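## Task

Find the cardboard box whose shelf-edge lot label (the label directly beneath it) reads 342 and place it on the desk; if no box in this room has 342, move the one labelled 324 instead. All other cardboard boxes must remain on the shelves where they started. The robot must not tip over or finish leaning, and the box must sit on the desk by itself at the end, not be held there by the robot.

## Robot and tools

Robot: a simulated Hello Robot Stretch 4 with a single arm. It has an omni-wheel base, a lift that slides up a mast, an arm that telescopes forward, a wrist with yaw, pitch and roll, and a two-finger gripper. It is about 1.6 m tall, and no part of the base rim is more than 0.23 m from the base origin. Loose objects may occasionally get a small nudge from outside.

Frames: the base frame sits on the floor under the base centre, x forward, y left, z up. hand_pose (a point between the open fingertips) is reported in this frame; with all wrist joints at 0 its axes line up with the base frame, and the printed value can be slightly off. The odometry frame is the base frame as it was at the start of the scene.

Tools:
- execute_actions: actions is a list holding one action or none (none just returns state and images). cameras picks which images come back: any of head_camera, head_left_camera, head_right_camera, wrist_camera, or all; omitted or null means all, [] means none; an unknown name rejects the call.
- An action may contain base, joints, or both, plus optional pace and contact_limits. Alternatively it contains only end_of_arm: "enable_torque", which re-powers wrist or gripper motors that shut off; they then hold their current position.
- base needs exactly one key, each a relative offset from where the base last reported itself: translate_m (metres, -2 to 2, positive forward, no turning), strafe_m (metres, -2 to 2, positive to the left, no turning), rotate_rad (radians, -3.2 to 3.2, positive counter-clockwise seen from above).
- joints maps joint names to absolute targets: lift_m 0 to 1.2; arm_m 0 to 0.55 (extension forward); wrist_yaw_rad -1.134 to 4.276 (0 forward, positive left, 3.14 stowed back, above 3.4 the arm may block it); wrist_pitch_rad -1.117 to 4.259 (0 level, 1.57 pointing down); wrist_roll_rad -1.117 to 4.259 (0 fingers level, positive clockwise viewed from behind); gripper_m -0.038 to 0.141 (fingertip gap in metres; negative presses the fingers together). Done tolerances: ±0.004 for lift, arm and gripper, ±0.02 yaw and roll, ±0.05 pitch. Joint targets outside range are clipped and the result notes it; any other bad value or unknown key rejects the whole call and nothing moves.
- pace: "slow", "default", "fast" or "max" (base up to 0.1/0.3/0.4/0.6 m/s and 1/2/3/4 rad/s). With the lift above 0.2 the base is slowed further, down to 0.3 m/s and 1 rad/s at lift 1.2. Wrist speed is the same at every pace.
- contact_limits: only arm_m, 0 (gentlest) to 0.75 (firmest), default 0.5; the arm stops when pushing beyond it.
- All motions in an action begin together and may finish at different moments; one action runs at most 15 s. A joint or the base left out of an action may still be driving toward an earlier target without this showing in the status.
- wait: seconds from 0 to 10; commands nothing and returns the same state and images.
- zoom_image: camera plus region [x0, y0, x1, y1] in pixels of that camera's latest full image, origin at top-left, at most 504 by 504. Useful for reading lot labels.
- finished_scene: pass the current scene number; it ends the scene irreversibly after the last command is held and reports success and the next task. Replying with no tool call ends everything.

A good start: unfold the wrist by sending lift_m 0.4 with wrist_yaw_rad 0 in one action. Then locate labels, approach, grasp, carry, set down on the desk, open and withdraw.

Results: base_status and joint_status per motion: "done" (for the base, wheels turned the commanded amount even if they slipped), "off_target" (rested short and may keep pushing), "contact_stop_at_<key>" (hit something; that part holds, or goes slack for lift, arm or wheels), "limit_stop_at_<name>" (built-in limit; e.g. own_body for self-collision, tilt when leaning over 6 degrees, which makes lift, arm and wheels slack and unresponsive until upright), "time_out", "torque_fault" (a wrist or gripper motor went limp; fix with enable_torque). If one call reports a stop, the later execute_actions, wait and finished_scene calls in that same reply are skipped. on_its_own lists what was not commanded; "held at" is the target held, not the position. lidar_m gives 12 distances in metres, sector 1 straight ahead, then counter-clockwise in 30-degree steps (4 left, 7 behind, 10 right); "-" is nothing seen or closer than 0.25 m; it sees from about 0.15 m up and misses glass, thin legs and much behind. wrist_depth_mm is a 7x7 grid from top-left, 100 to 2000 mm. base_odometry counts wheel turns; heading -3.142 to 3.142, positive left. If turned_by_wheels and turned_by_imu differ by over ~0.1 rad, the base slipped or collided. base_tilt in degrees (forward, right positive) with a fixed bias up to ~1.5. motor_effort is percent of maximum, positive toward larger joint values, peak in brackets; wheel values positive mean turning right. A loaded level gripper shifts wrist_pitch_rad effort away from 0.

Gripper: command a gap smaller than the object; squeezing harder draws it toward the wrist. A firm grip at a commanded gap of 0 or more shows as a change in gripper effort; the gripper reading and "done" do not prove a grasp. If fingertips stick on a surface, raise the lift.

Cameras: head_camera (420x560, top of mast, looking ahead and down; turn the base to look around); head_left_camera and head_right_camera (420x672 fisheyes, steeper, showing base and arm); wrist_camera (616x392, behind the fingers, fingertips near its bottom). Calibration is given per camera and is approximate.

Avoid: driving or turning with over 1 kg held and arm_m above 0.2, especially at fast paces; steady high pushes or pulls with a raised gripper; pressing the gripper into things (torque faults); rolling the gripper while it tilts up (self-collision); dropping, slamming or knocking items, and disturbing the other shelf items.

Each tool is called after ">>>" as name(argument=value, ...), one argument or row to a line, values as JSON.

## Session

>>> execute_actions(
  actions=[],
)

Scene clock: 0.00 s.
base_odometry: x=+0.000 y=+0.000 heading=+0.000 (m, m, rad; odometry frame)
turned_by_wheels: +0.000 (rad since the last result)
turned_by_imu: +0.000 (rad since the last result)
base_tilt: forward=+0.2 right=-0.4 (deg)
lidar_m: 2.36 1.26 0.82 0.75 0.75 1.93 1.89 1.26 0.80 0.70 0.73 0.92
base_status: not commanded
joint_positions: lift_m=+0.285 arm_m=-0.001 wrist_yaw_rad=+3.106 wrist_pitch_rad=+0.004 wrist_roll_rad=-0.007 gripper_m=+0.057
joint_status: not commanded
motor_effort: lift_m=+19 arm_m=-1 wrist_yaw_rad=-1 wrist_pitch_rad=-7 wrist_roll_rad=-1 gripper_m=-2 wheel_0=+0 wheel_1=+0 wheel_2=+0 (%)
hand_pose: x=-0.1151 y=+0.0977 z=+0.4621 quat_wxyz=(+0.018, -0.002, -0.003, +1.000) (m; base frame)
wrist_depth_mm: - 141 - - - - 1708 / - 141 - - - - 1708 / - 127 206 - - - 1708 / 109 139 257 - - - 1708 / 138 - - - - - 1708 / 1661 1921 214 1983 220 1983 1618 / 1229 1182 1182 160 1182 1229 1229
pictures: head_camera, head_left_camera, head_right_camera, wrist_camera
camera_calibration (this result's frames):
wrist_camera: T_world_to_cam=[[0.0694561, 0.997575, 0.00439268, -0.0944534], [-0.0360026, 0.00690707, -0.999328, 0.524997], [-0.996935, 0.0692512, 0.036395, 0.0855222], [0, 0, 0, 1]] pos_world=[0.110722, 0.0846756, 0.521946]
Images, in order (width x height): head_camera 420x560, head_left_camera 420x672, head_right_camera 420x672, wrist_camera 616x392.

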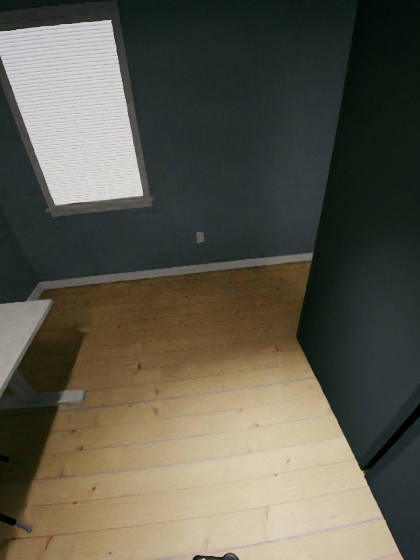

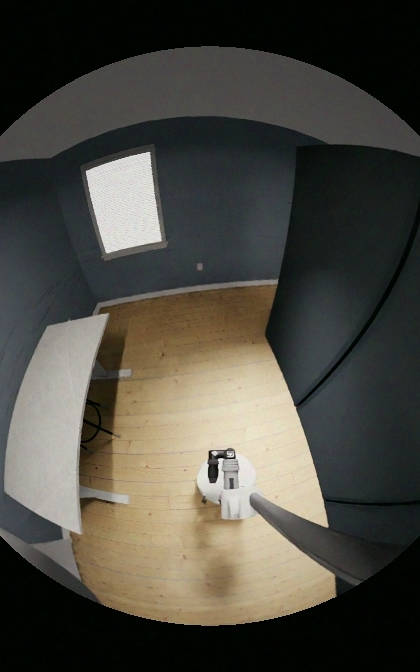

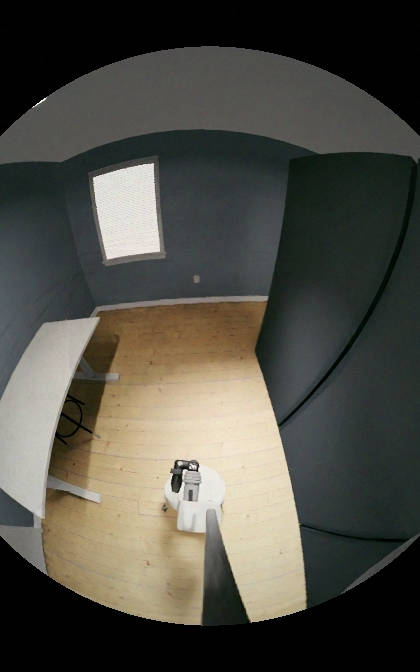

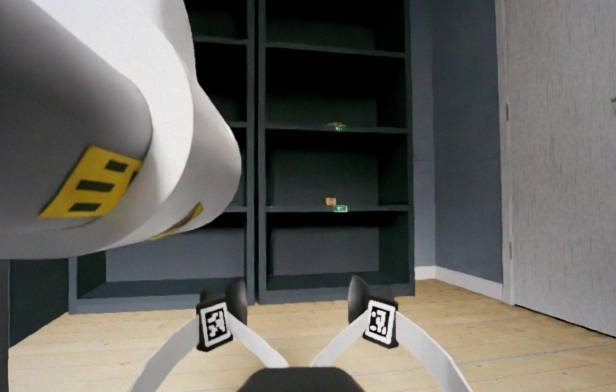

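>>> execute_actions(
  actions=[
    {"base":{"rotate_rad":-2.97},"joints":{"lift_m":0.5,"wrist_yaw_rad":0,"gripper_m":0.0},"pace":"fast"},
  ],
  cameras=[],
)

>>> execute_actions(
  actions=[
    {"base":{"translate_m":0.45},"pace":"max"},
  ],
  cameras=["head_camera","wrist_camera"],
)

>>> zoom_image(
  camera="wrist_camera",
  region=[100, 60, 600, 300],
)

Scene clock: 3.27 s.
base_odometry: x=+0.000 y=+0.000 heading=-2.970 (m, m, rad; odometry frame)
turned_by_wheels: -2.970 (rad since the last result)
turned_by_imu: -2.996 (rad since the last result)
base_tilt: forward=+0.2 right=-0.4 (deg)
lidar_m: 1.86 1.02 0.72 0.69 0.76 1.09 2.38 1.05 0.76 0.73 0.81 1.94
base_status: done
joint_positions: lift_m=+0.500 arm_m=-0.001 wrist_yaw_rad=+0.001 wrist_pitch_rad=+0.004 wrist_roll_rad=-0.007 gripper_m=+0.000
joint_status: all done
motor_effort: lift_m=+21(24) arm_m=-1(1) wrist_yaw_rad=-3(7) wrist_pitch_rad=-6(5) wrist_roll_rad=+1(1) gripper_m=-6(5) wheel_0=-1(9) wheel_1=-2(11) wheel_2=-2(11) (%)
hand_pose: x=+0.4586 y=-0.0873 z=+0.6769 quat_wxyz=(+1.000, -0.003, +0.002, +0.000) (m; base frame)
wrist_depth_mm: 1182 1708 - - - - - / 1182 1808 - 1921 - 1983 - / 1182 1708 - 1983 - 1921 - / 1160 1756 - - - - 1983 / 1182 1708 - - - - 1983 / 1160 1661 - 205 - - 1983 / 1182 1537 866 186 173 1708 1618
pictures: none
No camera images: the call's "cameras" was empty. Leave "cameras" out to get every camera's image.

Scene clock: 5.60 s.
base_odometry: x=-0.443 y=-0.077 heading=-2.970 (m, m, rad; odometry frame)
turned_by_wheels: +0.000 (rad since the last result)
turned_by_imu: -0.002 (rad since the last result)
base_tilt: forward=+0.0 right=-0.2 (deg)
lidar_m: 1.42 0.99 0.72 0.70 0.74 1.05 2.84 1.08 0.81 0.80 1.58 1.47
base_status: done
joint_positions: lift_m=+0.500 arm_m=-0.001 wrist_yaw_rad=+0.000 wrist_pitch_rad=+0.004 wrist_roll_rad=-0.007 gripper_m=+0.000
joint_status: not commanded
motor_effort: lift_m=+20(21) arm_m=-1(1) wrist_yaw_rad=-1(2) wrist_pitch_rad=-6(7) wrist_roll_rad=-1(1) gripper_m=-4(5) wheel_0=-1(7) wheel_1=-1(7) wheel_2=+2(12) (%)
hand_pose: x=+0.4586 y=-0.0874 z=+0.6769 quat_wxyz=(+1.000, -0.003, +0.002, +0.000) (m; base frame)
wrist_depth_mm: 1182 1366 1464 1464 1464 1464 1430 / 1160 1537 1756 1756 1808 1756 1499 / 1160 1499 1708 1576 1308 1576 1397 / 1138 1537 1756 1661 1756 1708 1537 / 1160 1366 1708 1708 1366 1537 1366 / 1138 1576 1708 205 1756 1708 1537 / 1160 1397 778 185 172 1576 1464
pictures: head_camera, wrist_camera
camera_calibration (this result's frames):
wrist_camera: T_world_to_cam=[[-0.0333872, -0.999433, 0.00439557, -0.0779097], [0.0362235, -0.00560519, -0.999328, 0.727363], [0.998786, -0.0332055, 0.0363901, -0.261683], [0, 0, 0, 1]] pos_world=[0.232416, -0.0824778, 0.736739]
Images, in order (width x height): head_camera 420x560, wrist_camera 616x392.

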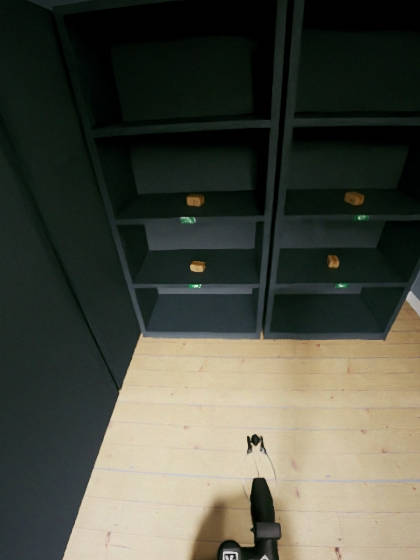

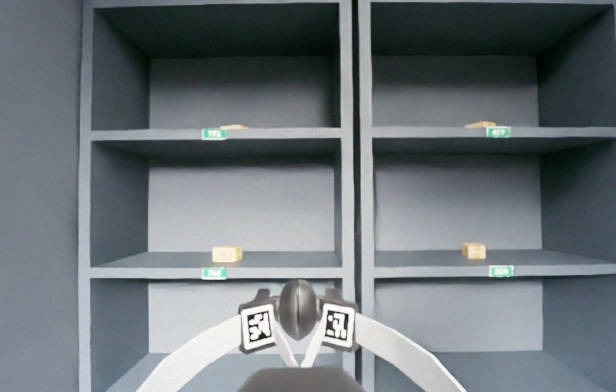

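Region (100, 60, 600, 300) of wrist_camera's 616x392 image, scaled by 1.008; it fills the top 242 rows of this view, and the rest is white.

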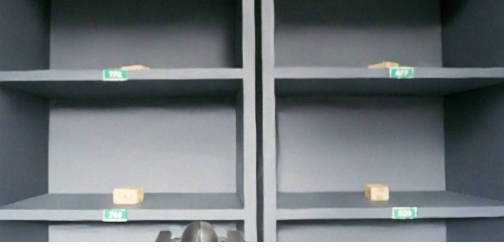

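>>> execute_actions(
  actions=[
    {"joints":{"arm_m":0.35},"pace":"max"},
  ],
  cameras=["wrist_camera"],
)

>>> zoom_image(
  camera="wrist_camera",
  region=[100, 80, 250, 330],
)

>>> zoom_image(
  camera="wrist_camera",
  region=[466, 80, 616, 330],
)

Scene clock: 8.23 s.
base_odometry: x=-0.443 y=-0.077 heading=-2.970 (m, m, rad; odometry frame)
turned_by_wheels: +0.000 (rad since the last result)
turned_by_imu: -0.001 (rad since the last result)
base_tilt: forward=+0.1 right=-0.4 (deg)
lidar_m: 1.42 0.98 0.74 0.70 0.75 1.07 2.83 1.09 0.80 0.81 1.59 1.49
base_status: not commanded
joint_positions: lift_m=+0.500 arm_m=+0.349 wrist_yaw_rad=+0.000 wrist_pitch_rad=+0.004 wrist_roll_rad=-0.007 gripper_m=+0.000
joint_status: all done
motor_effort: lift_m=+20(20) arm_m=+6(7) wrist_yaw_rad=-1(0) wrist_pitch_rad=-6(7) wrist_roll_rad=+3(1) gripper_m=-5(5) wheel_0=+0(1) wheel_1=-1(1) wheel_2=+2(2) (%)
hand_pose: x=+0.8084 y=-0.0874 z=+0.6769 quat_wxyz=(+1.000, -0.003, +0.002, +0.000) (m; base frame)
wrist_depth_mm: 1060 1366 1366 1366 891 1366 1336 / 991 1366 1366 1366 891 1336 1366 / 991 1281 1281 1336 917 1308 1308 / 1060 1366 1336 1366 917 1366 1336 / 1042 1336 1336 1366 917 1336 1366 / 931 1336 960 205 917 1336 1336 / 1060 1366 759 186 172 1336 1336
pictures: wrist_camera
camera_calibration (this result's frames):
wrist_camera: T_world_to_cam=[[-0.0332701, -0.999437, 0.00439113, -0.066289], [0.0363561, -0.00560088, -0.999323, 0.71462], [0.998785, -0.033088, 0.0365219, -0.611138], [0, 0, 0, 1]] pos_world=[0.582209, -0.0824705, 0.736747]
Images, in order (width x height): wrist_camera 616x392.

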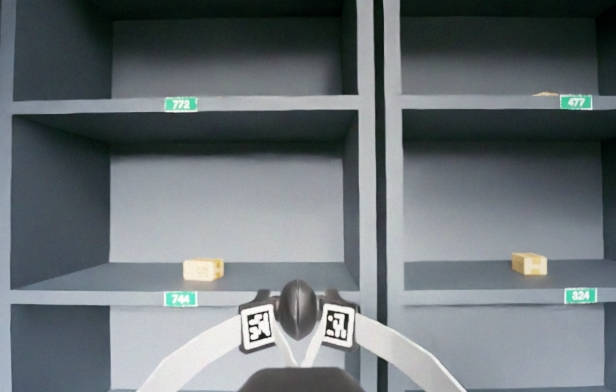

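Region (100, 80, 250, 330) of wrist_camera's 616x392 image, scaled by 2.016; it fills the left 302 columns of this view, and the rest is white.

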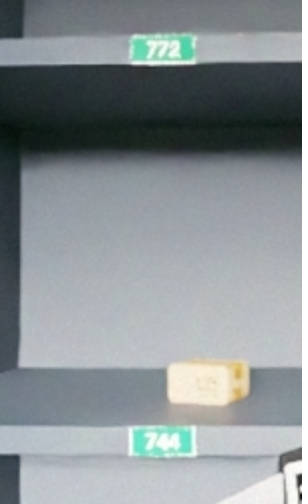

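Region (466, 80, 616, 330) of wrist_camera's 616x392 image, scaled by 2.016; it fills the left 302 columns of this view, and the rest is white.

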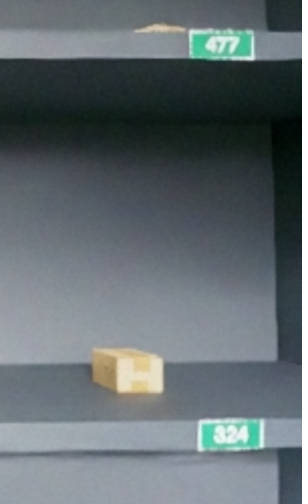

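>>> execute_actions(
  actions=[
    {"base":{"translate_m":-2.0},"joints":{"arm_m":0,"lift_m":0.3},"pace":"max"},
  ],
  cameras=[],
)

>>> execute_actions(
  actions=[
    {"base":{"translate_m":-0.33},"pace":"max"},
  ],
  cameras=[],
)

>>> execute_actions(
  actions=[
    {"base":{"strafe_m":0.35},"pace":"max"},
  ],
  cameras=["head_left_camera"],
)

Scene clock: 14.87 s.
base_odometry: x=+1.527 y=+0.264 heading=-2.970 (m, m, rad; odometry frame)
turned_by_wheels: +0.000 (rad since the last result)
turned_by_imu: +0.004 (rad since the last result)
base_tilt: forward=+0.2 right=-0.3 (deg)
lidar_m: 2.69 1.07 0.78 0.81 1.15 0.85 0.82 0.85 1.25 1.04 0.74 1.01
base_status: done
joint_positions: lift_m=+0.300 arm_m=+0.001 wrist_yaw_rad=+0.000 wrist_pitch_rad=+0.004 wrist_roll_rad=-0.007 gripper_m=+0.000
joint_status: all done
motor_effort: lift_m=+19(18) arm_m=-6(7) wrist_yaw_rad=+0(2) wrist_pitch_rad=-7(7) wrist_roll_rad=-1(1) gripper_m=-6(5) wheel_0=+1(7) wheel_1=+1(8) wheel_2=-2(12) (%)
hand_pose: x=+0.4604 y=-0.0875 z=+0.4770 quat_wxyz=(+1.000, -0.003, +0.002, +0.000) (m; base frame)
wrist_depth_mm: 1281 1863 - - - - - / 1255 1863 - - - - - / 1255 1808 - - - - 1182 / 1255 1863 - - - - 1708 / 1255 1921 - - - - 1863 / 1255 1708 1921 204 1921 1983 1756 / 1160 1281 640 185 172 1229 1255
pictures: none
No camera images: the call's "cameras" was empty. Leave "cameras" out to get every camera's image.

Scene clock: 16.90 s.
base_odometry: x=+1.853 y=+0.320 heading=-2.970 (m, m, rad; odometry frame)
turned_by_wheels: +0.000 (rad since the last result)
turned_by_imu: +0.001 (rad since the last result)
base_tilt: forward=+0.1 right=-0.3 (deg)
lidar_m: 2.73 1.11 0.94 1.76 0.68 0.51 0.50 0.51 0.72 1.45 0.92 0.97
base_status: done
joint_positions: lift_m=+0.300 arm_m=+0.001 wrist_yaw_rad=+0.000 wrist_pitch_rad=+0.004 wrist_roll_rad=-0.007 gripper_m=+0.000
joint_status: not commanded
motor_effort: lift_m=+19(19) arm_m=-6(6) wrist_yaw_rad=-1(0) wrist_pitch_rad=-7(5) wrist_roll_rad=-1(0) gripper_m=-5(6) wheel_0=+1(6) wheel_1=+1(8) wheel_2=-1(14) (%)
hand_pose: x=+0.4604 y=-0.0875 z=+0.4770 quat_wxyz=(+1.000, -0.003, +0.002, +0.000) (m; base frame)
wrist_depth_mm: 1336 1921 - - - - - / 1281 1863 - - - - - / 1281 1921 - - - - 1138 / 1281 1863 - - - - 1983 / 1255 1921 - - - - 1921 / 1255 1756 - 206 1983 1808 1756 / 1182 1281 647 185 172 1281 1229
pictures: none
No camera images: the call's "cameras" was empty. Leave "cameras" out to get every camera's image.

Scene clock: 18.87 s.
base_odometry: x=+1.912 y=-0.025 heading=-2.970 (m, m, rad; odometry frame)
turned_by_wheels: +0.000 (rad since the last result)
turned_by_imu: +0.000 (rad since the last result)
base_tilt: forward=+0.2 right=-0.3 (deg)
lidar_m: 1.55 0.68 0.72 1.68 0.66 0.50 0.49 0.52 0.68 1.80 1.20 1.50
base_status: done
joint_positions: lift_m=+0.300 arm_m=+0.001 wrist_yaw_rad=+0.000 wrist_pitch_rad=+0.004 wrist_roll_rad=-0.007 gripper_m=+0.000
joint_status: not commanded
motor_effort: lift_m=+19(19) arm_m=-6(5) wrist_yaw_rad=+0(0) wrist_pitch_rad=-7(5) wrist_roll_rad=+2(0) gripper_m=-4(6) wheel_0=+2(11) wheel_1=-2(13) wheel_2=+0(1) (%)
hand_pose: x=+0.4604 y=-0.0874 z=+0.4770 quat_wxyz=(+1.000, -0.003, +0.002, +0.000) (m; base frame)
wrist_depth_mm: 788 1138 - - - - - / 759 1098 - - - - - / 768 1138 - - - - - / 768 1118 - - - - - / 759 1160 - - - - - / 759 1138 1756 206 - 1983 1708 / 778 1042 647 185 172 1255 1255
pictures: head_left_camera
Images, in order (width x height): head_left_camera 420x672.

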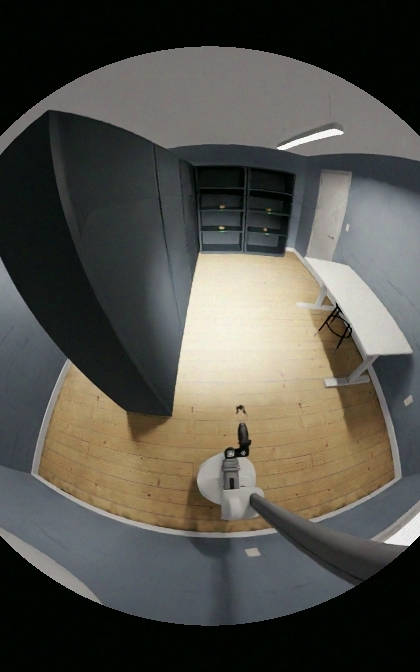

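>>> execute_actions(
  actions=[
    {"base":{"strafe_m":1.5},"joints":{"wrist_yaw_rad":-1.13,"lift_m":0.5},"pace":"max"},
  ],
  cameras=["head_right_camera","head_camera","wrist_camera"],
)

Scene clock: 23.97 s.
base_odometry: x=+2.168 y=-1.503 heading=-2.970 (m, m, rad; odometry frame)
turned_by_wheels: +0.000 (rad since the last result)
turned_by_imu: +0.000 (rad since the last result)
base_tilt: forward=+0.2 right=-0.3 (deg)
lidar_m: 1.48 0.60 0.44 0.41 0.45 0.42 0.43 0.46 0.65 2.08 0.78 0.83
base_status: done
joint_positions: lift_m=+0.500 arm_m=+0.001 wrist_yaw_rad=-1.130 wrist_pitch_rad=+0.004 wrist_roll_rad=-0.007 gripper_m=+0.000
joint_status: all done
motor_effort: lift_m=+19(24) arm_m=-5(6) wrist_yaw_rad=-2(9) wrist_pitch_rad=-6(7) wrist_roll_rad=+1(1) gripper_m=-5(5) wheel_0=+1(14) wheel_1=-1(11) wheel_2=-1(0) (%)
hand_pose: x=+0.2160 y=-0.2982 z=+0.6770 quat_wxyz=(+0.845, -0.002, +0.004, -0.535) (m; base frame)
wrist_depth_mm: 1255 1366 699 1060 - - - / 1229 820 699 1060 - - - / 1182 1229 691 1042 - - - / 1255 1397 691 1025 - - - / 1255 1366 691 1042 - - - / 946 750 640 206 - - - / 1255 1366 402 185 172 1708 1756
pictures: head_camera, head_right_camera, wrist_camera
camera_calibration (this result's frames):
wrist_camera: T_world_to_cam=[[-0.918066, -0.396403, 0.00439555, 0.0741707], [0.0104145, -0.0352009, -0.999326, 0.731832], [0.396291, -0.917401, 0.036445, -0.159961], [0, 0, 0, 1]] pos_world=[0.123863, -0.0915856, 0.736843]
Images, in order (width x height): head_camera 420x560, head_right_camera 420x672, wrist_camera 616x392.

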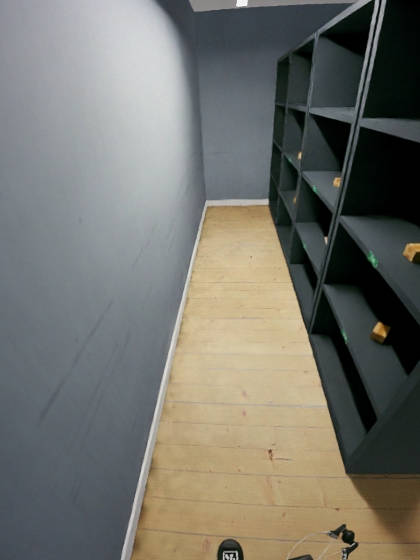

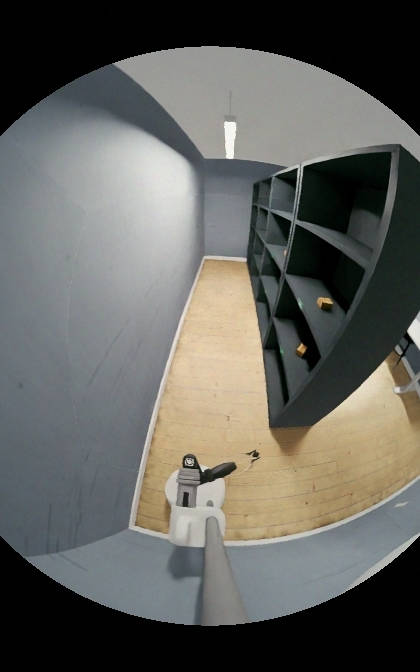

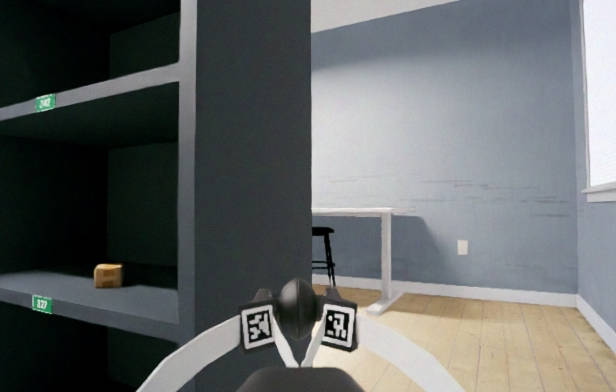

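>>> execute_actions(
  actions=[
    {"base":{"translate_m":1.1},"joints":{"lift_m":0.93,"gripper_m":0.14,"wrist_pitch_rad":0.25},"pace":"max"},
  ],
  cameras=[],
)

>>> execute_actions(
  actions=[
    {"base":{"rotate_rad":-1.6},"joints":{"wrist_yaw_rad":0},"pace":"fast"},
  ],
  cameras=["head_camera","wrist_camera"],
)

Scene clock: 28.77 s.
base_odometry: x=+1.084 y=-1.691 heading=-2.970 (m, m, rad; odometry frame)
turned_by_wheels: +0.000 (rad since the last result)
turned_by_imu: -0.004 (rad since the last result)
base_tilt: forward=+0.0 right=-0.3 (deg)
lidar_m: 1.34 0.54 0.39 0.38 0.40 0.59 1.53 1.60 0.60 0.59 0.63 0.87
base_status: done
joint_positions: lift_m=+0.930 arm_m=+0.001 wrist_yaw_rad=-1.130 wrist_pitch_rad=+0.252 wrist_roll_rad=-0.007 gripper_m=+0.140
joint_status: all done
motor_effort: lift_m=+19(24) arm_m=-5(5) wrist_yaw_rad=-1(1) wrist_pitch_rad=-7(2) wrist_roll_rad=+2(1) gripper_m=-1(3) wheel_0=-1(6) wheel_1=-1(2) wheel_2=+1(11) (%)
hand_pose: x=+0.2120 y=-0.2900 z=+1.0362 quat_wxyz=(+0.838, +0.064, +0.108, -0.531) (m; base frame)
wrist_depth_mm: 1042 1182 1118 564 891 831 778 / 1078 1308 1205 574 904 854 788 / 1078 1308 1205 591 917 891 809 / 1025 917 732 615 732 750 750 / 1118 1397 1336 640 788 525 480 / 1138 210 1205 661 831 931 866 / 1182 960 904 154 917 904 891
pictures: none
No camera images: the call's "cameras" was empty. Leave "cameras" out to get every camera's image.

Scene clock: 30.93 s.
base_odometry: x=+1.084 y=-1.691 heading=+1.713 (m, m, rad; odometry frame)
turned_by_wheels: -1.600 (rad since the last result)
turned_by_imu: -1.613 (rad since the last result)
base_tilt: forward=+0.1 right=-0.3 (deg)
lidar_m: 0.57 0.61 0.86 1.47 0.54 0.39 0.38 0.39 0.60 1.49 1.57 0.61
base_status: done
joint_positions: lift_m=+0.930 arm_m=+0.001 wrist_yaw_rad=+0.000 wrist_pitch_rad=+0.252 wrist_roll_rad=-0.007 gripper_m=+0.140
joint_status: all done
motor_effort: lift_m=+19(20) arm_m=-5(5) wrist_yaw_rad=+0(4) wrist_pitch_rad=-5(6) wrist_roll_rad=+0(1) gripper_m=-1(0) wheel_0=+2(6) wheel_1=+2(7) wheel_2=+1(7) (%)
hand_pose: x=+0.4512 y=-0.0875 z=+1.0362 quat_wxyz=(+0.992, -0.003, +0.126, +0.000) (m; base frame)
wrist_depth_mm: 654 759 768 778 778 768 574 / 634 788 788 798 809 788 580 / 634 809 820 820 820 809 580 / 615 723 723 574 732 723 574 / 433 433 439 433 436 433 433 / 615 211 931 917 397 402 554 / 647 831 904 154 931 778 574
pictures: head_camera, wrist_camera
camera_calibration (this result's frames):
wrist_camera: T_world_to_cam=[[-0.0317045, -0.999419, 0.0124824, -0.0889916], [-0.210112, -0.00554533, -0.977662, 1.1754], [0.977163, -0.033619, -0.209814, -0.0025539], [0, 0, 0, 1]] pos_world=[0.24664, -0.0825078, 1.14972]
Images, in order (width x height): head_camera 420x560, wrist_camera 616x392.

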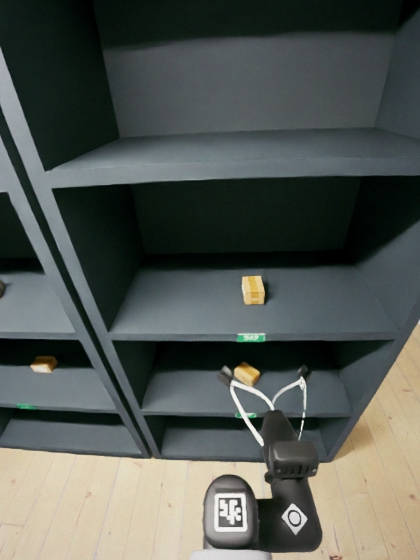

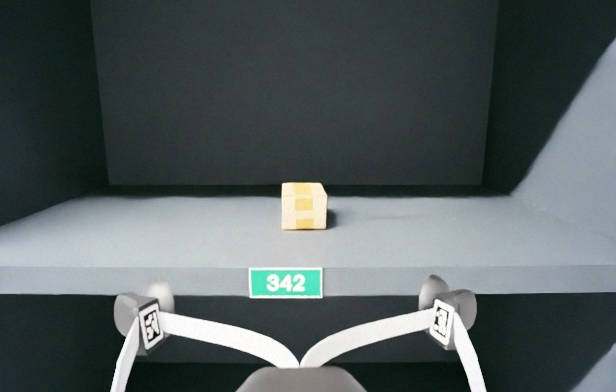

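>>> execute_actions(
  actions=[
    {"base":{"strafe_m":-0.01},"joints":{"arm_m":0.32,"lift_m":0.917},"pace":"fast"},
  ],
  cameras=["wrist_camera"],
)

Scene clock: 33.40 s.
base_odometry: x=+1.094 y=-1.689 heading=+1.713 (m, m, rad; odometry frame)
turned_by_wheels: +0.000 (rad since the last result)
turned_by_imu: -0.001 (rad since the last result)
base_tilt: forward=+0.2 right=-0.3 (deg)
lidar_m: 0.58 0.60 0.87 1.43 0.56 0.39 0.36 0.39 0.57 1.50 1.58 0.61
base_status: done
joint_positions: lift_m=+0.917 arm_m=+0.319 wrist_yaw_rad=+0.000 wrist_pitch_rad=+0.252 wrist_roll_rad=-0.007 gripper_m=+0.140
joint_status: all done
motor_effort: lift_m=+17(20) arm_m=+6(8) wrist_yaw_rad=-1(0) wrist_pitch_rad=-6(7) wrist_roll_rad=+0(1) gripper_m=+0(0) wheel_0=-3(10) wheel_1=+2(5) wheel_2=+0(1) (%)
hand_pose: x=+0.7693 y=-0.0874 z=+1.0235 quat_wxyz=(+0.992, -0.003, +0.126, +0.001) (m; base frame)
wrist_depth_mm: 462 466 466 469 469 469 469 / 480 480 477 480 484 480 484 / 500 496 496 504 504 500 504 / 517 517 517 517 517 521 521 / 394 394 397 258 397 397 394 / 277 211 266 187 266 264 279 / 215 208 208 154 217 208 220
pictures: wrist_camera
camera_calibration (this result's frames):
wrist_camera: T_world_to_cam=[[-0.0312158, -0.999435, 0.0124803, -0.0789865], [-0.210043, -0.00564828, -0.977676, 1.22971], [0.977194, -0.0331403, -0.209748, -0.316083], [0, 0, 0, 1]] pos_world=[0.564701, -0.0824712, 1.13695]
Images, in order (width x height): wrist_camera 616x392.

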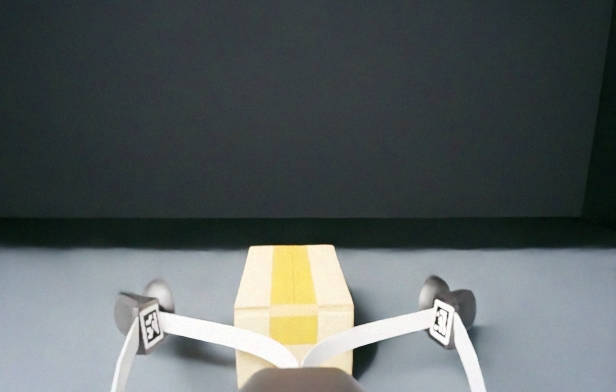

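>>> execute_actions(
  actions=[
    {"joints":{"gripper_m":0.01}},
  ],
  cameras=[],
)

>>> execute_actions(
  actions=[
    {"joints":{"lift_m":0.945}},
  ],
  cameras=["wrist_camera"],
)

>>> execute_actions(
  actions=[
    {"joints":{"arm_m":0},"base":{"translate_m":-0.04},"pace":"fast"},
  ],
  cameras=["wrist_camera"],
)

Scene clock: 36.93 s.
base_odometry: x=+1.094 y=-1.689 heading=+1.713 (m, m, rad; odometry frame)
turned_by_wheels: +0.000 (rad since the last result)
turned_by_imu: -0.001 (rad since the last result)
base_tilt: forward=+0.1 right=-0.4 (deg)
lidar_m: 0.57 0.63 0.86 1.44 0.54 0.39 0.36 0.40 0.60 1.51 1.58 0.61
base_status: not commanded
joint_positions: lift_m=+0.917 arm_m=+0.319 wrist_yaw_rad=+0.000 wrist_pitch_rad=+0.253 wrist_roll_rad=-0.007 gripper_m=+0.010
joint_status: all done
motor_effort: lift_m=+17(17) arm_m=+6(5) wrist_yaw_rad=-1(1) wrist_pitch_rad=-8(8) wrist_roll_rad=+0(1) gripper_m=-19(18) wheel_0=-3(3) wheel_1=+2(2) wheel_2=+0(0) (%)
hand_pose: x=+0.7692 y=-0.0874 z=+1.0233 quat_wxyz=(+0.992, -0.003, +0.126, +0.001) (m; base frame)
wrist_depth_mm: 466 473 466 466 473 473 469 / 480 480 484 480 492 488 484 / 496 496 500 500 500 504 504 / 512 512 517 512 512 512 521 / 387 392 392 247 394 392 389 / 277 277 187 176 208 279 277 / 214 168 181 173 199 198 220
pictures: none
No camera images: the call's "cameras" was empty. Leave "cameras" out to get every camera's image.

Scene clock: 37.83 s.
base_odometry: x=+1.094 y=-1.689 heading=+1.713 (m, m, rad; odometry frame)
turned_by_wheels: +0.000 (rad since the last result)
turned_by_imu: +0.000 (rad since the last result)
base_tilt: forward=+0.1 right=-0.2 (deg)
lidar_m: 0.56 0.60 0.84 1.44 0.54 0.38 0.37 0.41 0.59 1.50 1.56 0.61
base_status: not commanded
joint_positions: lift_m=+0.945 arm_m=+0.319 wrist_yaw_rad=+0.000 wrist_pitch_rad=+0.253 wrist_roll_rad=-0.007 gripper_m=+0.010
joint_status: all done
motor_effort: lift_m=+22(21) arm_m=+6(5) wrist_yaw_rad=-1(1) wrist_pitch_rad=-9(10) wrist_roll_rad=-4(0) gripper_m=-20(20) wheel_0=-2(2) wheel_1=+2(2) wheel_2=+0(0) (%)
hand_pose: x=+0.7692 y=-0.0874 z=+1.0508 quat_wxyz=(+0.992, -0.003, +0.126, +0.001) (m; base frame)
wrist_depth_mm: 466 466 473 462 473 473 466 / 480 480 480 480 484 480 484 / 496 496 500 500 504 500 504 / 512 504 512 521 517 517 525 / 455 466 466 246 466 469 469 / 329 330 186 176 208 332 332 / 255 168 182 173 237 235 255
pictures: wrist_camera
camera_calibration (this result's frames):
wrist_camera: T_world_to_cam=[[-0.0312038, -0.999435, 0.0125099, -0.0793695], [-0.21096, -0.00564853, -0.977478, 1.2569], [0.976996, -0.0331401, -0.210665, -0.309175], [0, 0, 0, 1]] pos_world=[0.564742, -0.0824711, 1.16445]
Images, in order (width x height): wrist_camera 616x392.

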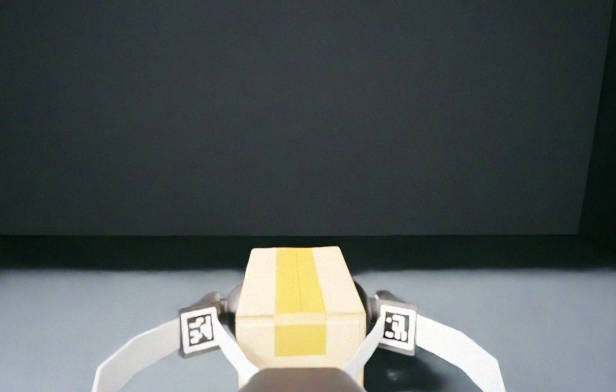

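Scene clock: 39.57 s.
base_odometry: x=+1.100 y=-1.729 heading=+1.713 (m, m, rad; odometry frame)
turned_by_wheels: +0.000 (rad since the last result)
turned_by_imu: +0.000 (rad since the last result)
base_tilt: forward=+0.3 right=-0.3 (deg)
lidar_m: 0.62 0.65 0.93 1.30 0.49 0.34 0.34 0.36 0.49 1.50 1.58 0.65
base_status: done
joint_positions: lift_m=+0.945 arm_m=+0.001 wrist_yaw_rad=+0.000 wrist_pitch_rad=+0.253 wrist_roll_rad=-0.007 gripper_m=+0.010
joint_status: all done
motor_effort: lift_m=+22(22) arm_m=-6(7) wrist_yaw_rad=+0(2) wrist_pitch_rad=-10(10) wrist_roll_rad=-2(0) gripper_m=-22(21) wheel_0=+0(7) wheel_1=-2(6) wheel_2=+0(10) (%)
hand_pose: x=+0.4512 y=-0.0875 z=+1.0507 quat_wxyz=(+0.992, -0.003, +0.126, +0.000) (m; base frame)
wrist_depth_mm: 668 798 809 809 820 798 559 / 647 831 831 842 831 820 554 / 654 854 854 854 866 809 564 / 634 798 798 788 798 715 564 / 469 473 477 248 473 473 473 / 634 904 187 176 207 759 539 / 668 169 182 173 866 661 559
pictures: wrist_camera
camera_calibration (this result's frames):
wrist_camera: T_world_to_cam=[[-0.031625, -0.999421, 0.0125204, -0.0892291], [-0.211291, -0.00555864, -0.977407, 1.18981], [0.976911, -0.0335559, -0.210993, 0.0018101], [0, 0, 0, 1]] pos_world=[0.246806, -0.082503, 1.16443]
Images, in order (width x height): wrist_camera 616x392.

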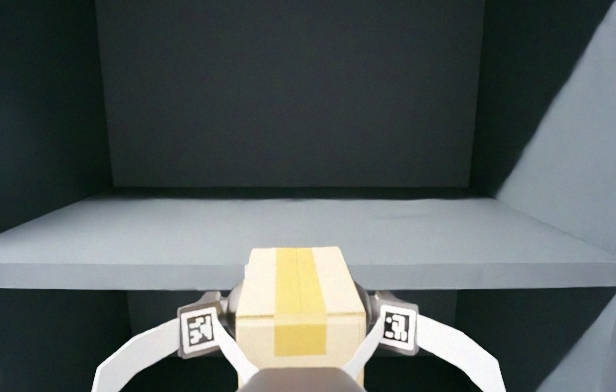

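>>> execute_actions(
  actions=[
    {"base":{"strafe_m":-1.0},"joints":{"lift_m":0.74},"pace":"max"},
  ],
  cameras=[],
)

>>> execute_actions(
  actions=[
    {"base":{"translate_m":1.5},"pace":"max"},
  ],
  cameras=[],
)

>>> execute_actions(
  actions=[
    {"base":{"rotate_rad":0.7},"pace":"fast"},
  ],
  cameras=["head_camera"],
)

>>> execute_actions(
  actions=[
    {"base":{"translate_m":0.7},"joints":{"arm_m":0.3},"pace":"max"},
  ],
  cameras=["head_camera","wrist_camera"],
)

Scene clock: 45.07 s.
base_odometry: x=+2.090 y=-1.587 heading=+1.713 (m, m, rad; odometry frame)
turned_by_wheels: +0.000 (rad since the last result)
turned_by_imu: -0.002 (rad since the last result)
base_tilt: forward=+0.2 right=-0.2 (deg)
lidar_m: 2.12 0.77 0.92 1.37 0.50 0.36 0.35 0.38 0.54 0.50 0.54 0.75
base_status: done
joint_positions: lift_m=+0.740 arm_m=+0.001 wrist_yaw_rad=+0.000 wrist_pitch_rad=+0.253 wrist_roll_rad=-0.007 gripper_m=+0.010
joint_status: all done
motor_effort: lift_m=+18(20) arm_m=-6(6) wrist_yaw_rad=-1(0) wrist_pitch_rad=-11(10) wrist_roll_rad=+0(1) gripper_m=-21(19) wheel_0=-3(9) wheel_1=+2(9) wheel_2=+0(1) (%)
hand_pose: x=+0.4512 y=-0.0874 z=+0.8461 quat_wxyz=(+0.992, -0.003, +0.126, +0.000) (m; base frame)
wrist_depth_mm: - - - - 1808 931 661 / - - - - 1863 946 661 / 831 - - - 1863 960 661 / 831 - - - 1983 960 661 / 831 - - 246 1921 960 668 / 831 1863 186 176 206 946 661 / 842 169 182 173 1366 768 654
pictures: none
No camera images: the call's "cameras" was empty. Leave "cameras" out to get every camera's image.

Scene clock: 49.97 s.
base_odometry: x=+1.877 y=-0.102 heading=+1.713 (m, m, rad; odometry frame)
turned_by_wheels: +0.000 (rad since the last result)
turned_by_imu: -0.004 (rad since the last result)
base_tilt: forward=+0.2 right=-0.3 (deg)
lidar_m: 1.86 1.20 1.58 1.44 0.58 0.66 1.84 0.77 0.56 0.53 0.57 0.78
base_status: done
joint_positions: lift_m=+0.740 arm_m=+0.001 wrist_yaw_rad=+0.000 wrist_pitch_rad=+0.253 wrist_roll_rad=-0.007 gripper_m=+0.010
joint_status: not commanded
motor_effort: lift_m=+18(18) arm_m=-5(6) wrist_yaw_rad=-1(1) wrist_pitch_rad=-10(10) wrist_roll_rad=-1(0) gripper_m=-21(20) wheel_0=+1(7) wheel_1=+0(11) wheel_2=+1(11) (%)
hand_pose: x=+0.4512 y=-0.0874 z=+0.8461 quat_wxyz=(+0.992, -0.003, +0.126, +0.000) (m; base frame)
wrist_depth_mm: 1576 1576 1537 1537 1576 976 676 / 1576 1618 1618 1618 1618 960 676 / 1661 1618 1618 1708 1661 991 683 / 1281 1708 1756 1756 1756 991 668 / 1756 1808 1808 247 1808 960 683 / 1756 1863 187 176 208 991 683 / 1464 168 181 172 1336 820 691
pictures: none
No camera images: the call's "cameras" was empty. Leave "cameras" out to get every camera's image.

Scene clock: 51.33 s.
base_odometry: x=+1.877 y=-0.102 heading=+2.413 (m, m, rad; odometry frame)
turned_by_wheels: +0.700 (rad since the last result)
turned_by_imu: +0.705 (rad since the last result)
base_tilt: forward=+0.1 right=-0.1 (deg)
lidar_m: 1.23 2.02 0.90 0.59 0.82 1.32 0.65 0.54 0.54 0.61 0.92 1.45
base_status: done
joint_positions: lift_m=+0.740 arm_m=+0.001 wrist_yaw_rad=+0.000 wrist_pitch_rad=+0.253 wrist_roll_rad=-0.007 gripper_m=+0.010
joint_status: not commanded
motor_effort: lift_m=+18(18) arm_m=-6(6) wrist_yaw_rad=-1(0) wrist_pitch_rad=-9(10) wrist_roll_rad=-1(3) gripper_m=-19(20) wheel_0=-1(6) wheel_1=-1(6) wheel_2=+0(9) (%)
hand_pose: x=+0.4512 y=-0.0874 z=+0.8461 quat_wxyz=(+0.992, -0.003, +0.126, +0.000) (m; base frame)
wrist_depth_mm: - - - - 1756 1499 1308 / - - - - 1808 1576 1366 / - - - - 1863 1576 1397 / - - - 1499 1499 1576 1430 / - - - 247 1808 1661 1464 / 1921 1983 186 176 208 1708 1499 / 1430 169 182 173 1366 1366 1499
pictures: head_camera
Images, in order (width x height): head_camera 420x560.

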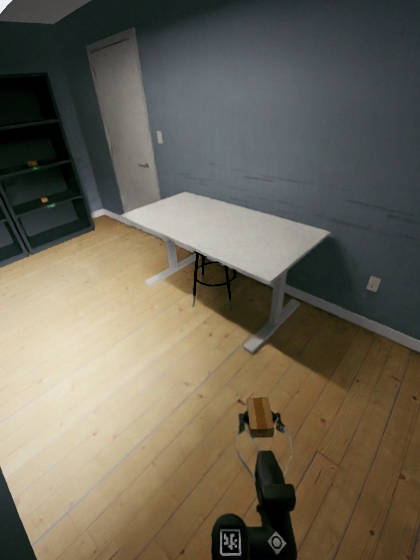

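Scene clock: 54.40 s.
base_odometry: x=+1.355 y=+0.364 heading=+2.413 (m, m, rad; odometry frame)
turned_by_wheels: +0.000 (rad since the last result)
turned_by_imu: -0.002 (rad since the last result)
base_tilt: forward=+0.1 right=-0.2 (deg)
lidar_m: 0.60 1.03 2.11 1.12 0.92 0.89 1.19 0.99 0.98 1.06 1.34 0.57
base_status: done
joint_positions: lift_m=+0.740 arm_m=+0.299 wrist_yaw_rad=+0.000 wrist_pitch_rad=+0.253 wrist_roll_rad=-0.007 gripper_m=+0.010
joint_status: all done
motor_effort: lift_m=+18(18) arm_m=+6(6) wrist_yaw_rad=-1(0) wrist_pitch_rad=-9(11) wrist_roll_rad=+2(0) gripper_m=-19(19) wheel_0=-1(4) wheel_1=+0(9) wheel_2=+1(11) (%)
hand_pose: x=+0.7492 y=-0.0874 z=+0.8461 quat_wxyz=(+0.992, -0.003, +0.126, +0.001) (m; base frame)
wrist_depth_mm: - 1708 1336 1078 931 788 715 / - 1921 1397 1138 946 831 715 / - 1921 1499 1182 976 842 741 / 1078 1098 1060 1060 960 854 768 / 634 640 647 247 654 640 647 / 484 459 187 176 207 462 455 / 1397 168 182 173 329 327 364
pictures: head_camera, wrist_camera
camera_calibration (this result's frames):
wrist_camera: T_world_to_cam=[[-0.0311394, -0.999437, 0.0125113, -0.0774646], [-0.21104, -0.00566082, -0.977461, 1.05267], [0.976981, -0.033078, -0.210744, -0.332683], [0, 0, 0, 1]] pos_world=[0.544768, -0.0824664, 0.959803]
Images, in order (width x height): head_camera 420x560, wrist_camera 616x392.

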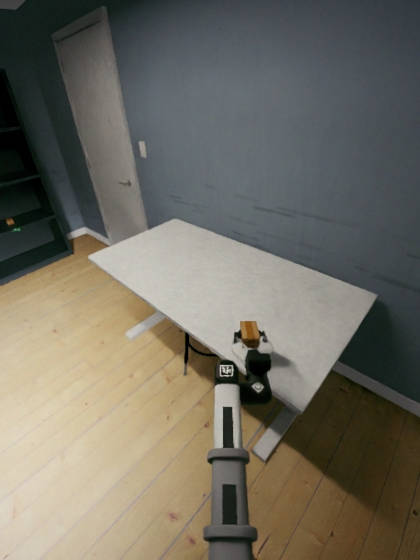

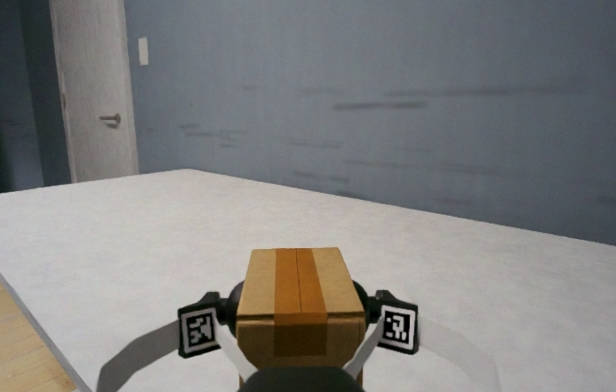

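>>> execute_actions(
  actions=[
    {"joints":{"arm_m":0.52,"lift_m":0.67},"pace":"fast"},
  ],
  cameras=[],
)

>>> execute_actions(
  actions=[
    {"joints":{"lift_m":0.651},"pace":"slow"},
  ],
  cameras=[],
)

>>> execute_actions(
  actions=[
    {"joints":{"gripper_m":0.11}},
  ],
  cameras=["wrist_camera"],
)

>>> execute_actions(
  actions=[
    {"joints":{"arm_m":0.35,"lift_m":0.69},"pace":"fast"},
  ],
  cameras=["head_camera","wrist_camera"],
)

Scene clock: 56.90 s.
base_odometry: x=+1.355 y=+0.364 heading=+2.413 (m, m, rad; odometry frame)
turned_by_wheels: +0.000 (rad since the last result)
turned_by_imu: -0.001 (rad since the last result)
base_tilt: forward=+0.3 right=-0.5 (deg)
lidar_m: 0.60 1.03 2.15 1.12 0.91 0.90 1.21 0.97 0.98 1.08 1.36 0.54
base_status: not commanded
joint_positions: lift_m=+0.670 arm_m=+0.519 wrist_yaw_rad=+0.000 wrist_pitch_rad=+0.253 wrist_roll_rad=-0.007 gripper_m=+0.010
joint_status: all done
motor_effort: lift_m=+17(16) arm_m=+6(5) wrist_yaw_rad=-1(0) wrist_pitch_rad=-9(8) wrist_roll_rad=+0(1) gripper_m=-21(20) wheel_0=-1(1) wheel_1=+0(0) wheel_2=+1(1) (%)
hand_pose: x=+0.9692 y=-0.0874 z=+0.7761 quat_wxyz=(+0.992, -0.003, +0.126, +0.001) (m; base frame)
wrist_depth_mm: 1808 1430 1078 878 759 647 585 / - 1499 1118 931 778 654 597 / - 1576 1182 946 809 683 609 / 750 759 759 750 750 676 615 / 449 452 455 247 459 455 455 / 319 322 187 176 208 324 324 / 249 169 182 172 232 229 250
pictures: none
No camera images: the call's "cameras" was empty. Leave "cameras" out to get every camera's image.

Scene clock: 57.80 s.
base_odometry: x=+1.355 y=+0.364 heading=+2.413 (m, m, rad; odometry frame)
turned_by_wheels: +0.000 (rad since the last result)
turned_by_imu: +0.000 (rad since the last result)
base_tilt: forward=+0.3 right=-0.3 (deg)
lidar_m: 0.60 1.00 2.14 1.10 0.92 0.91 1.22 1.00 0.96 1.08 1.35 0.55
base_status: not commanded
joint_positions: lift_m=+0.651 arm_m=+0.519 wrist_yaw_rad=+0.000 wrist_pitch_rad=+0.253 wrist_roll_rad=-0.007 gripper_m=+0.010
joint_status: all done
motor_effort: lift_m=+16(18) arm_m=+6(6) wrist_yaw_rad=-2(1) wrist_pitch_rad=-11(8) wrist_roll_rad=+0(2) gripper_m=-20(20) wheel_0=-1(1) wheel_1=+0(0) wheel_2=+1(1) (%)
hand_pose: x=+0.9692 y=-0.0874 z=+0.7572 quat_wxyz=(+0.992, -0.003, +0.126, +0.001) (m; base frame)
wrist_depth_mm: 1921 1397 1098 891 759 647 585 / 1983 1499 1118 917 778 661 597 / - 1499 1138 931 788 683 609 / 676 661 676 668 676 661 603 / 397 402 402 247 404 404 397 / 285 286 187 177 207 287 285 / 221 169 181 173 204 204 221
pictures: none
No camera images: the call's "cameras" was empty. Leave "cameras" out to get every camera's image.

Scene clock: 59.63 s.
base_odometry: x=+1.355 y=+0.364 heading=+2.413 (m, m, rad; odometry frame)
turned_by_wheels: +0.000 (rad since the last result)
turned_by_imu: +0.000 (rad since the last result)
base_tilt: forward=+0.2 right=-0.3 (deg)
lidar_m: 0.59 1.03 2.16 1.13 0.91 0.89 1.22 1.00 0.94 1.09 1.35 0.57
base_status: not commanded
joint_positions: lift_m=+0.651 arm_m=+0.519 wrist_yaw_rad=+0.000 wrist_pitch_rad=+0.253 wrist_roll_rad=-0.007 gripper_m=+0.110
joint_status: all done
motor_effort: lift_m=+17(17) arm_m=+6(6) wrist_yaw_rad=-2(2) wrist_pitch_rad=-6(9) wrist_roll_rad=+2(1) gripper_m=-1(21) wheel_0=-1(1) wheel_1=+0(0) wheel_2=+1(1) (%)
hand_pose: x=+0.9692 y=-0.0874 z=+0.7573 quat_wxyz=(+0.992, -0.003, +0.126, +0.001) (m; base frame)
wrist_depth_mm: 1808 1397 1098 891 759 654 580 / - 1499 1138 917 778 676 591 / - 1499 1182 960 798 691 609 / 676 683 683 676 676 668 603 / 399 404 404 267 407 407 404 / 286 272 212 191 217 287 285 / 221 213 210 152 215 213 222
pictures: wrist_camera
camera_calibration (this result's frames):
wrist_camera: T_world_to_cam=[[-0.0311469, -0.999437, 0.0124963, -0.0694852], [-0.21058, -0.00566011, -0.97756, 1.01195], [0.97708, -0.0330795, -0.210285, -0.566765], [0, 0, 0, 1]] pos_world=[0.764708, -0.0824666, 0.870933]
Images, in order (width x height): wrist_camera 616x392.

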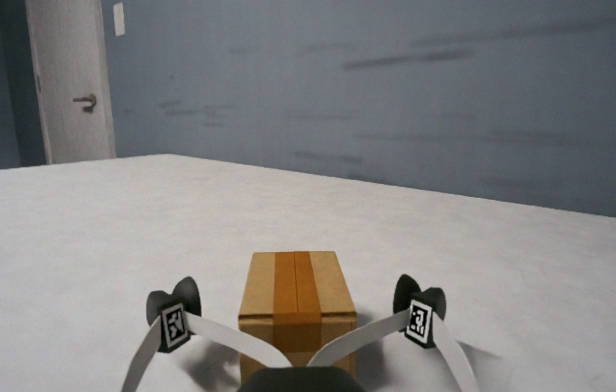

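Scene clock: 60.97 s.
base_odometry: x=+1.355 y=+0.364 heading=+2.413 (m, m, rad; odometry frame)
turned_by_wheels: +0.000 (rad since the last result)
turned_by_imu: +0.000 (rad since the last result)
base_tilt: forward=+0.2 right=-0.4 (deg)
lidar_m: 0.61 1.04 2.14 1.12 0.89 0.92 1.21 1.00 0.98 1.09 1.35 0.57
base_status: not commanded
joint_positions: lift_m=+0.690 arm_m=+0.351 wrist_yaw_rad=+0.000 wrist_pitch_rad=+0.252 wrist_roll_rad=-0.007 gripper_m=+0.110
joint_status: all done
motor_effort: lift_m=+21(23) arm_m=-6(8) wrist_yaw_rad=+0(2) wrist_pitch_rad=-6(7) wrist_roll_rad=+0(0) gripper_m=-2(1) wheel_0=-1(1) wheel_1=+0(0) wheel_2=+1(1) (%)
hand_pose: x=+0.8013 y=-0.0875 z=+0.7961 quat_wxyz=(+0.992, -0.003, +0.126, +0.000) (m; base frame)
wrist_depth_mm: - 1661 1281 1042 891 759 699 / - 1756 1336 1098 917 809 691 / - 1863 1430 1098 946 820 707 / 831 842 854 842 866 798 707 / 508 512 512 410 512 512 512 / 362 343 343 366 216 364 362 / 291 270 272 152 272 270 279
pictures: head_camera, wrist_camera
camera_calibration (this result's frames):
wrist_camera: T_world_to_cam=[[-0.0315225, -0.999425, 0.0124853, -0.0749925], [-0.210243, -0.00558189, -0.977633, 1.01424], [0.977141, -0.0334424, -0.209946, -0.394899], [0, 0, 0, 1]] pos_world=[0.596744, -0.0824944, 0.909583]
Images, in order (width x height): head_camera 420x560, wrist_camera 616x392.

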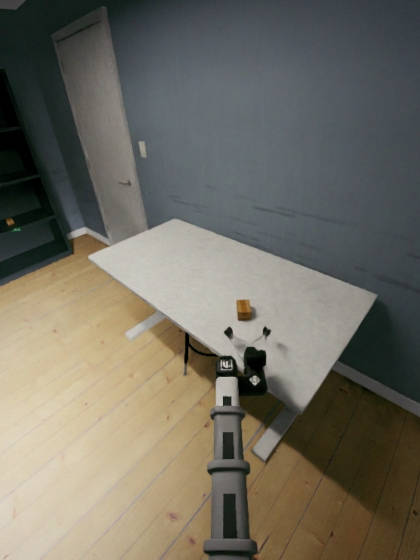

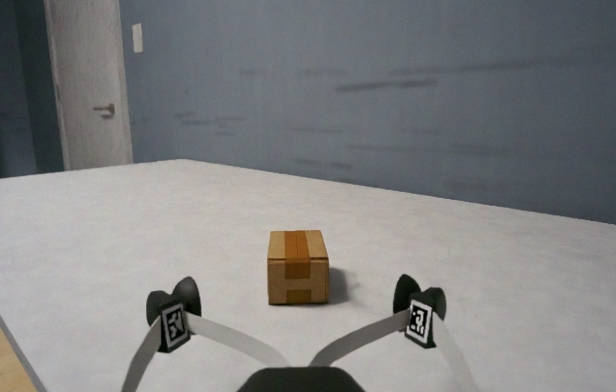

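>>> finished_scene(
  scene=2,
)

The scene is finished: the task was done.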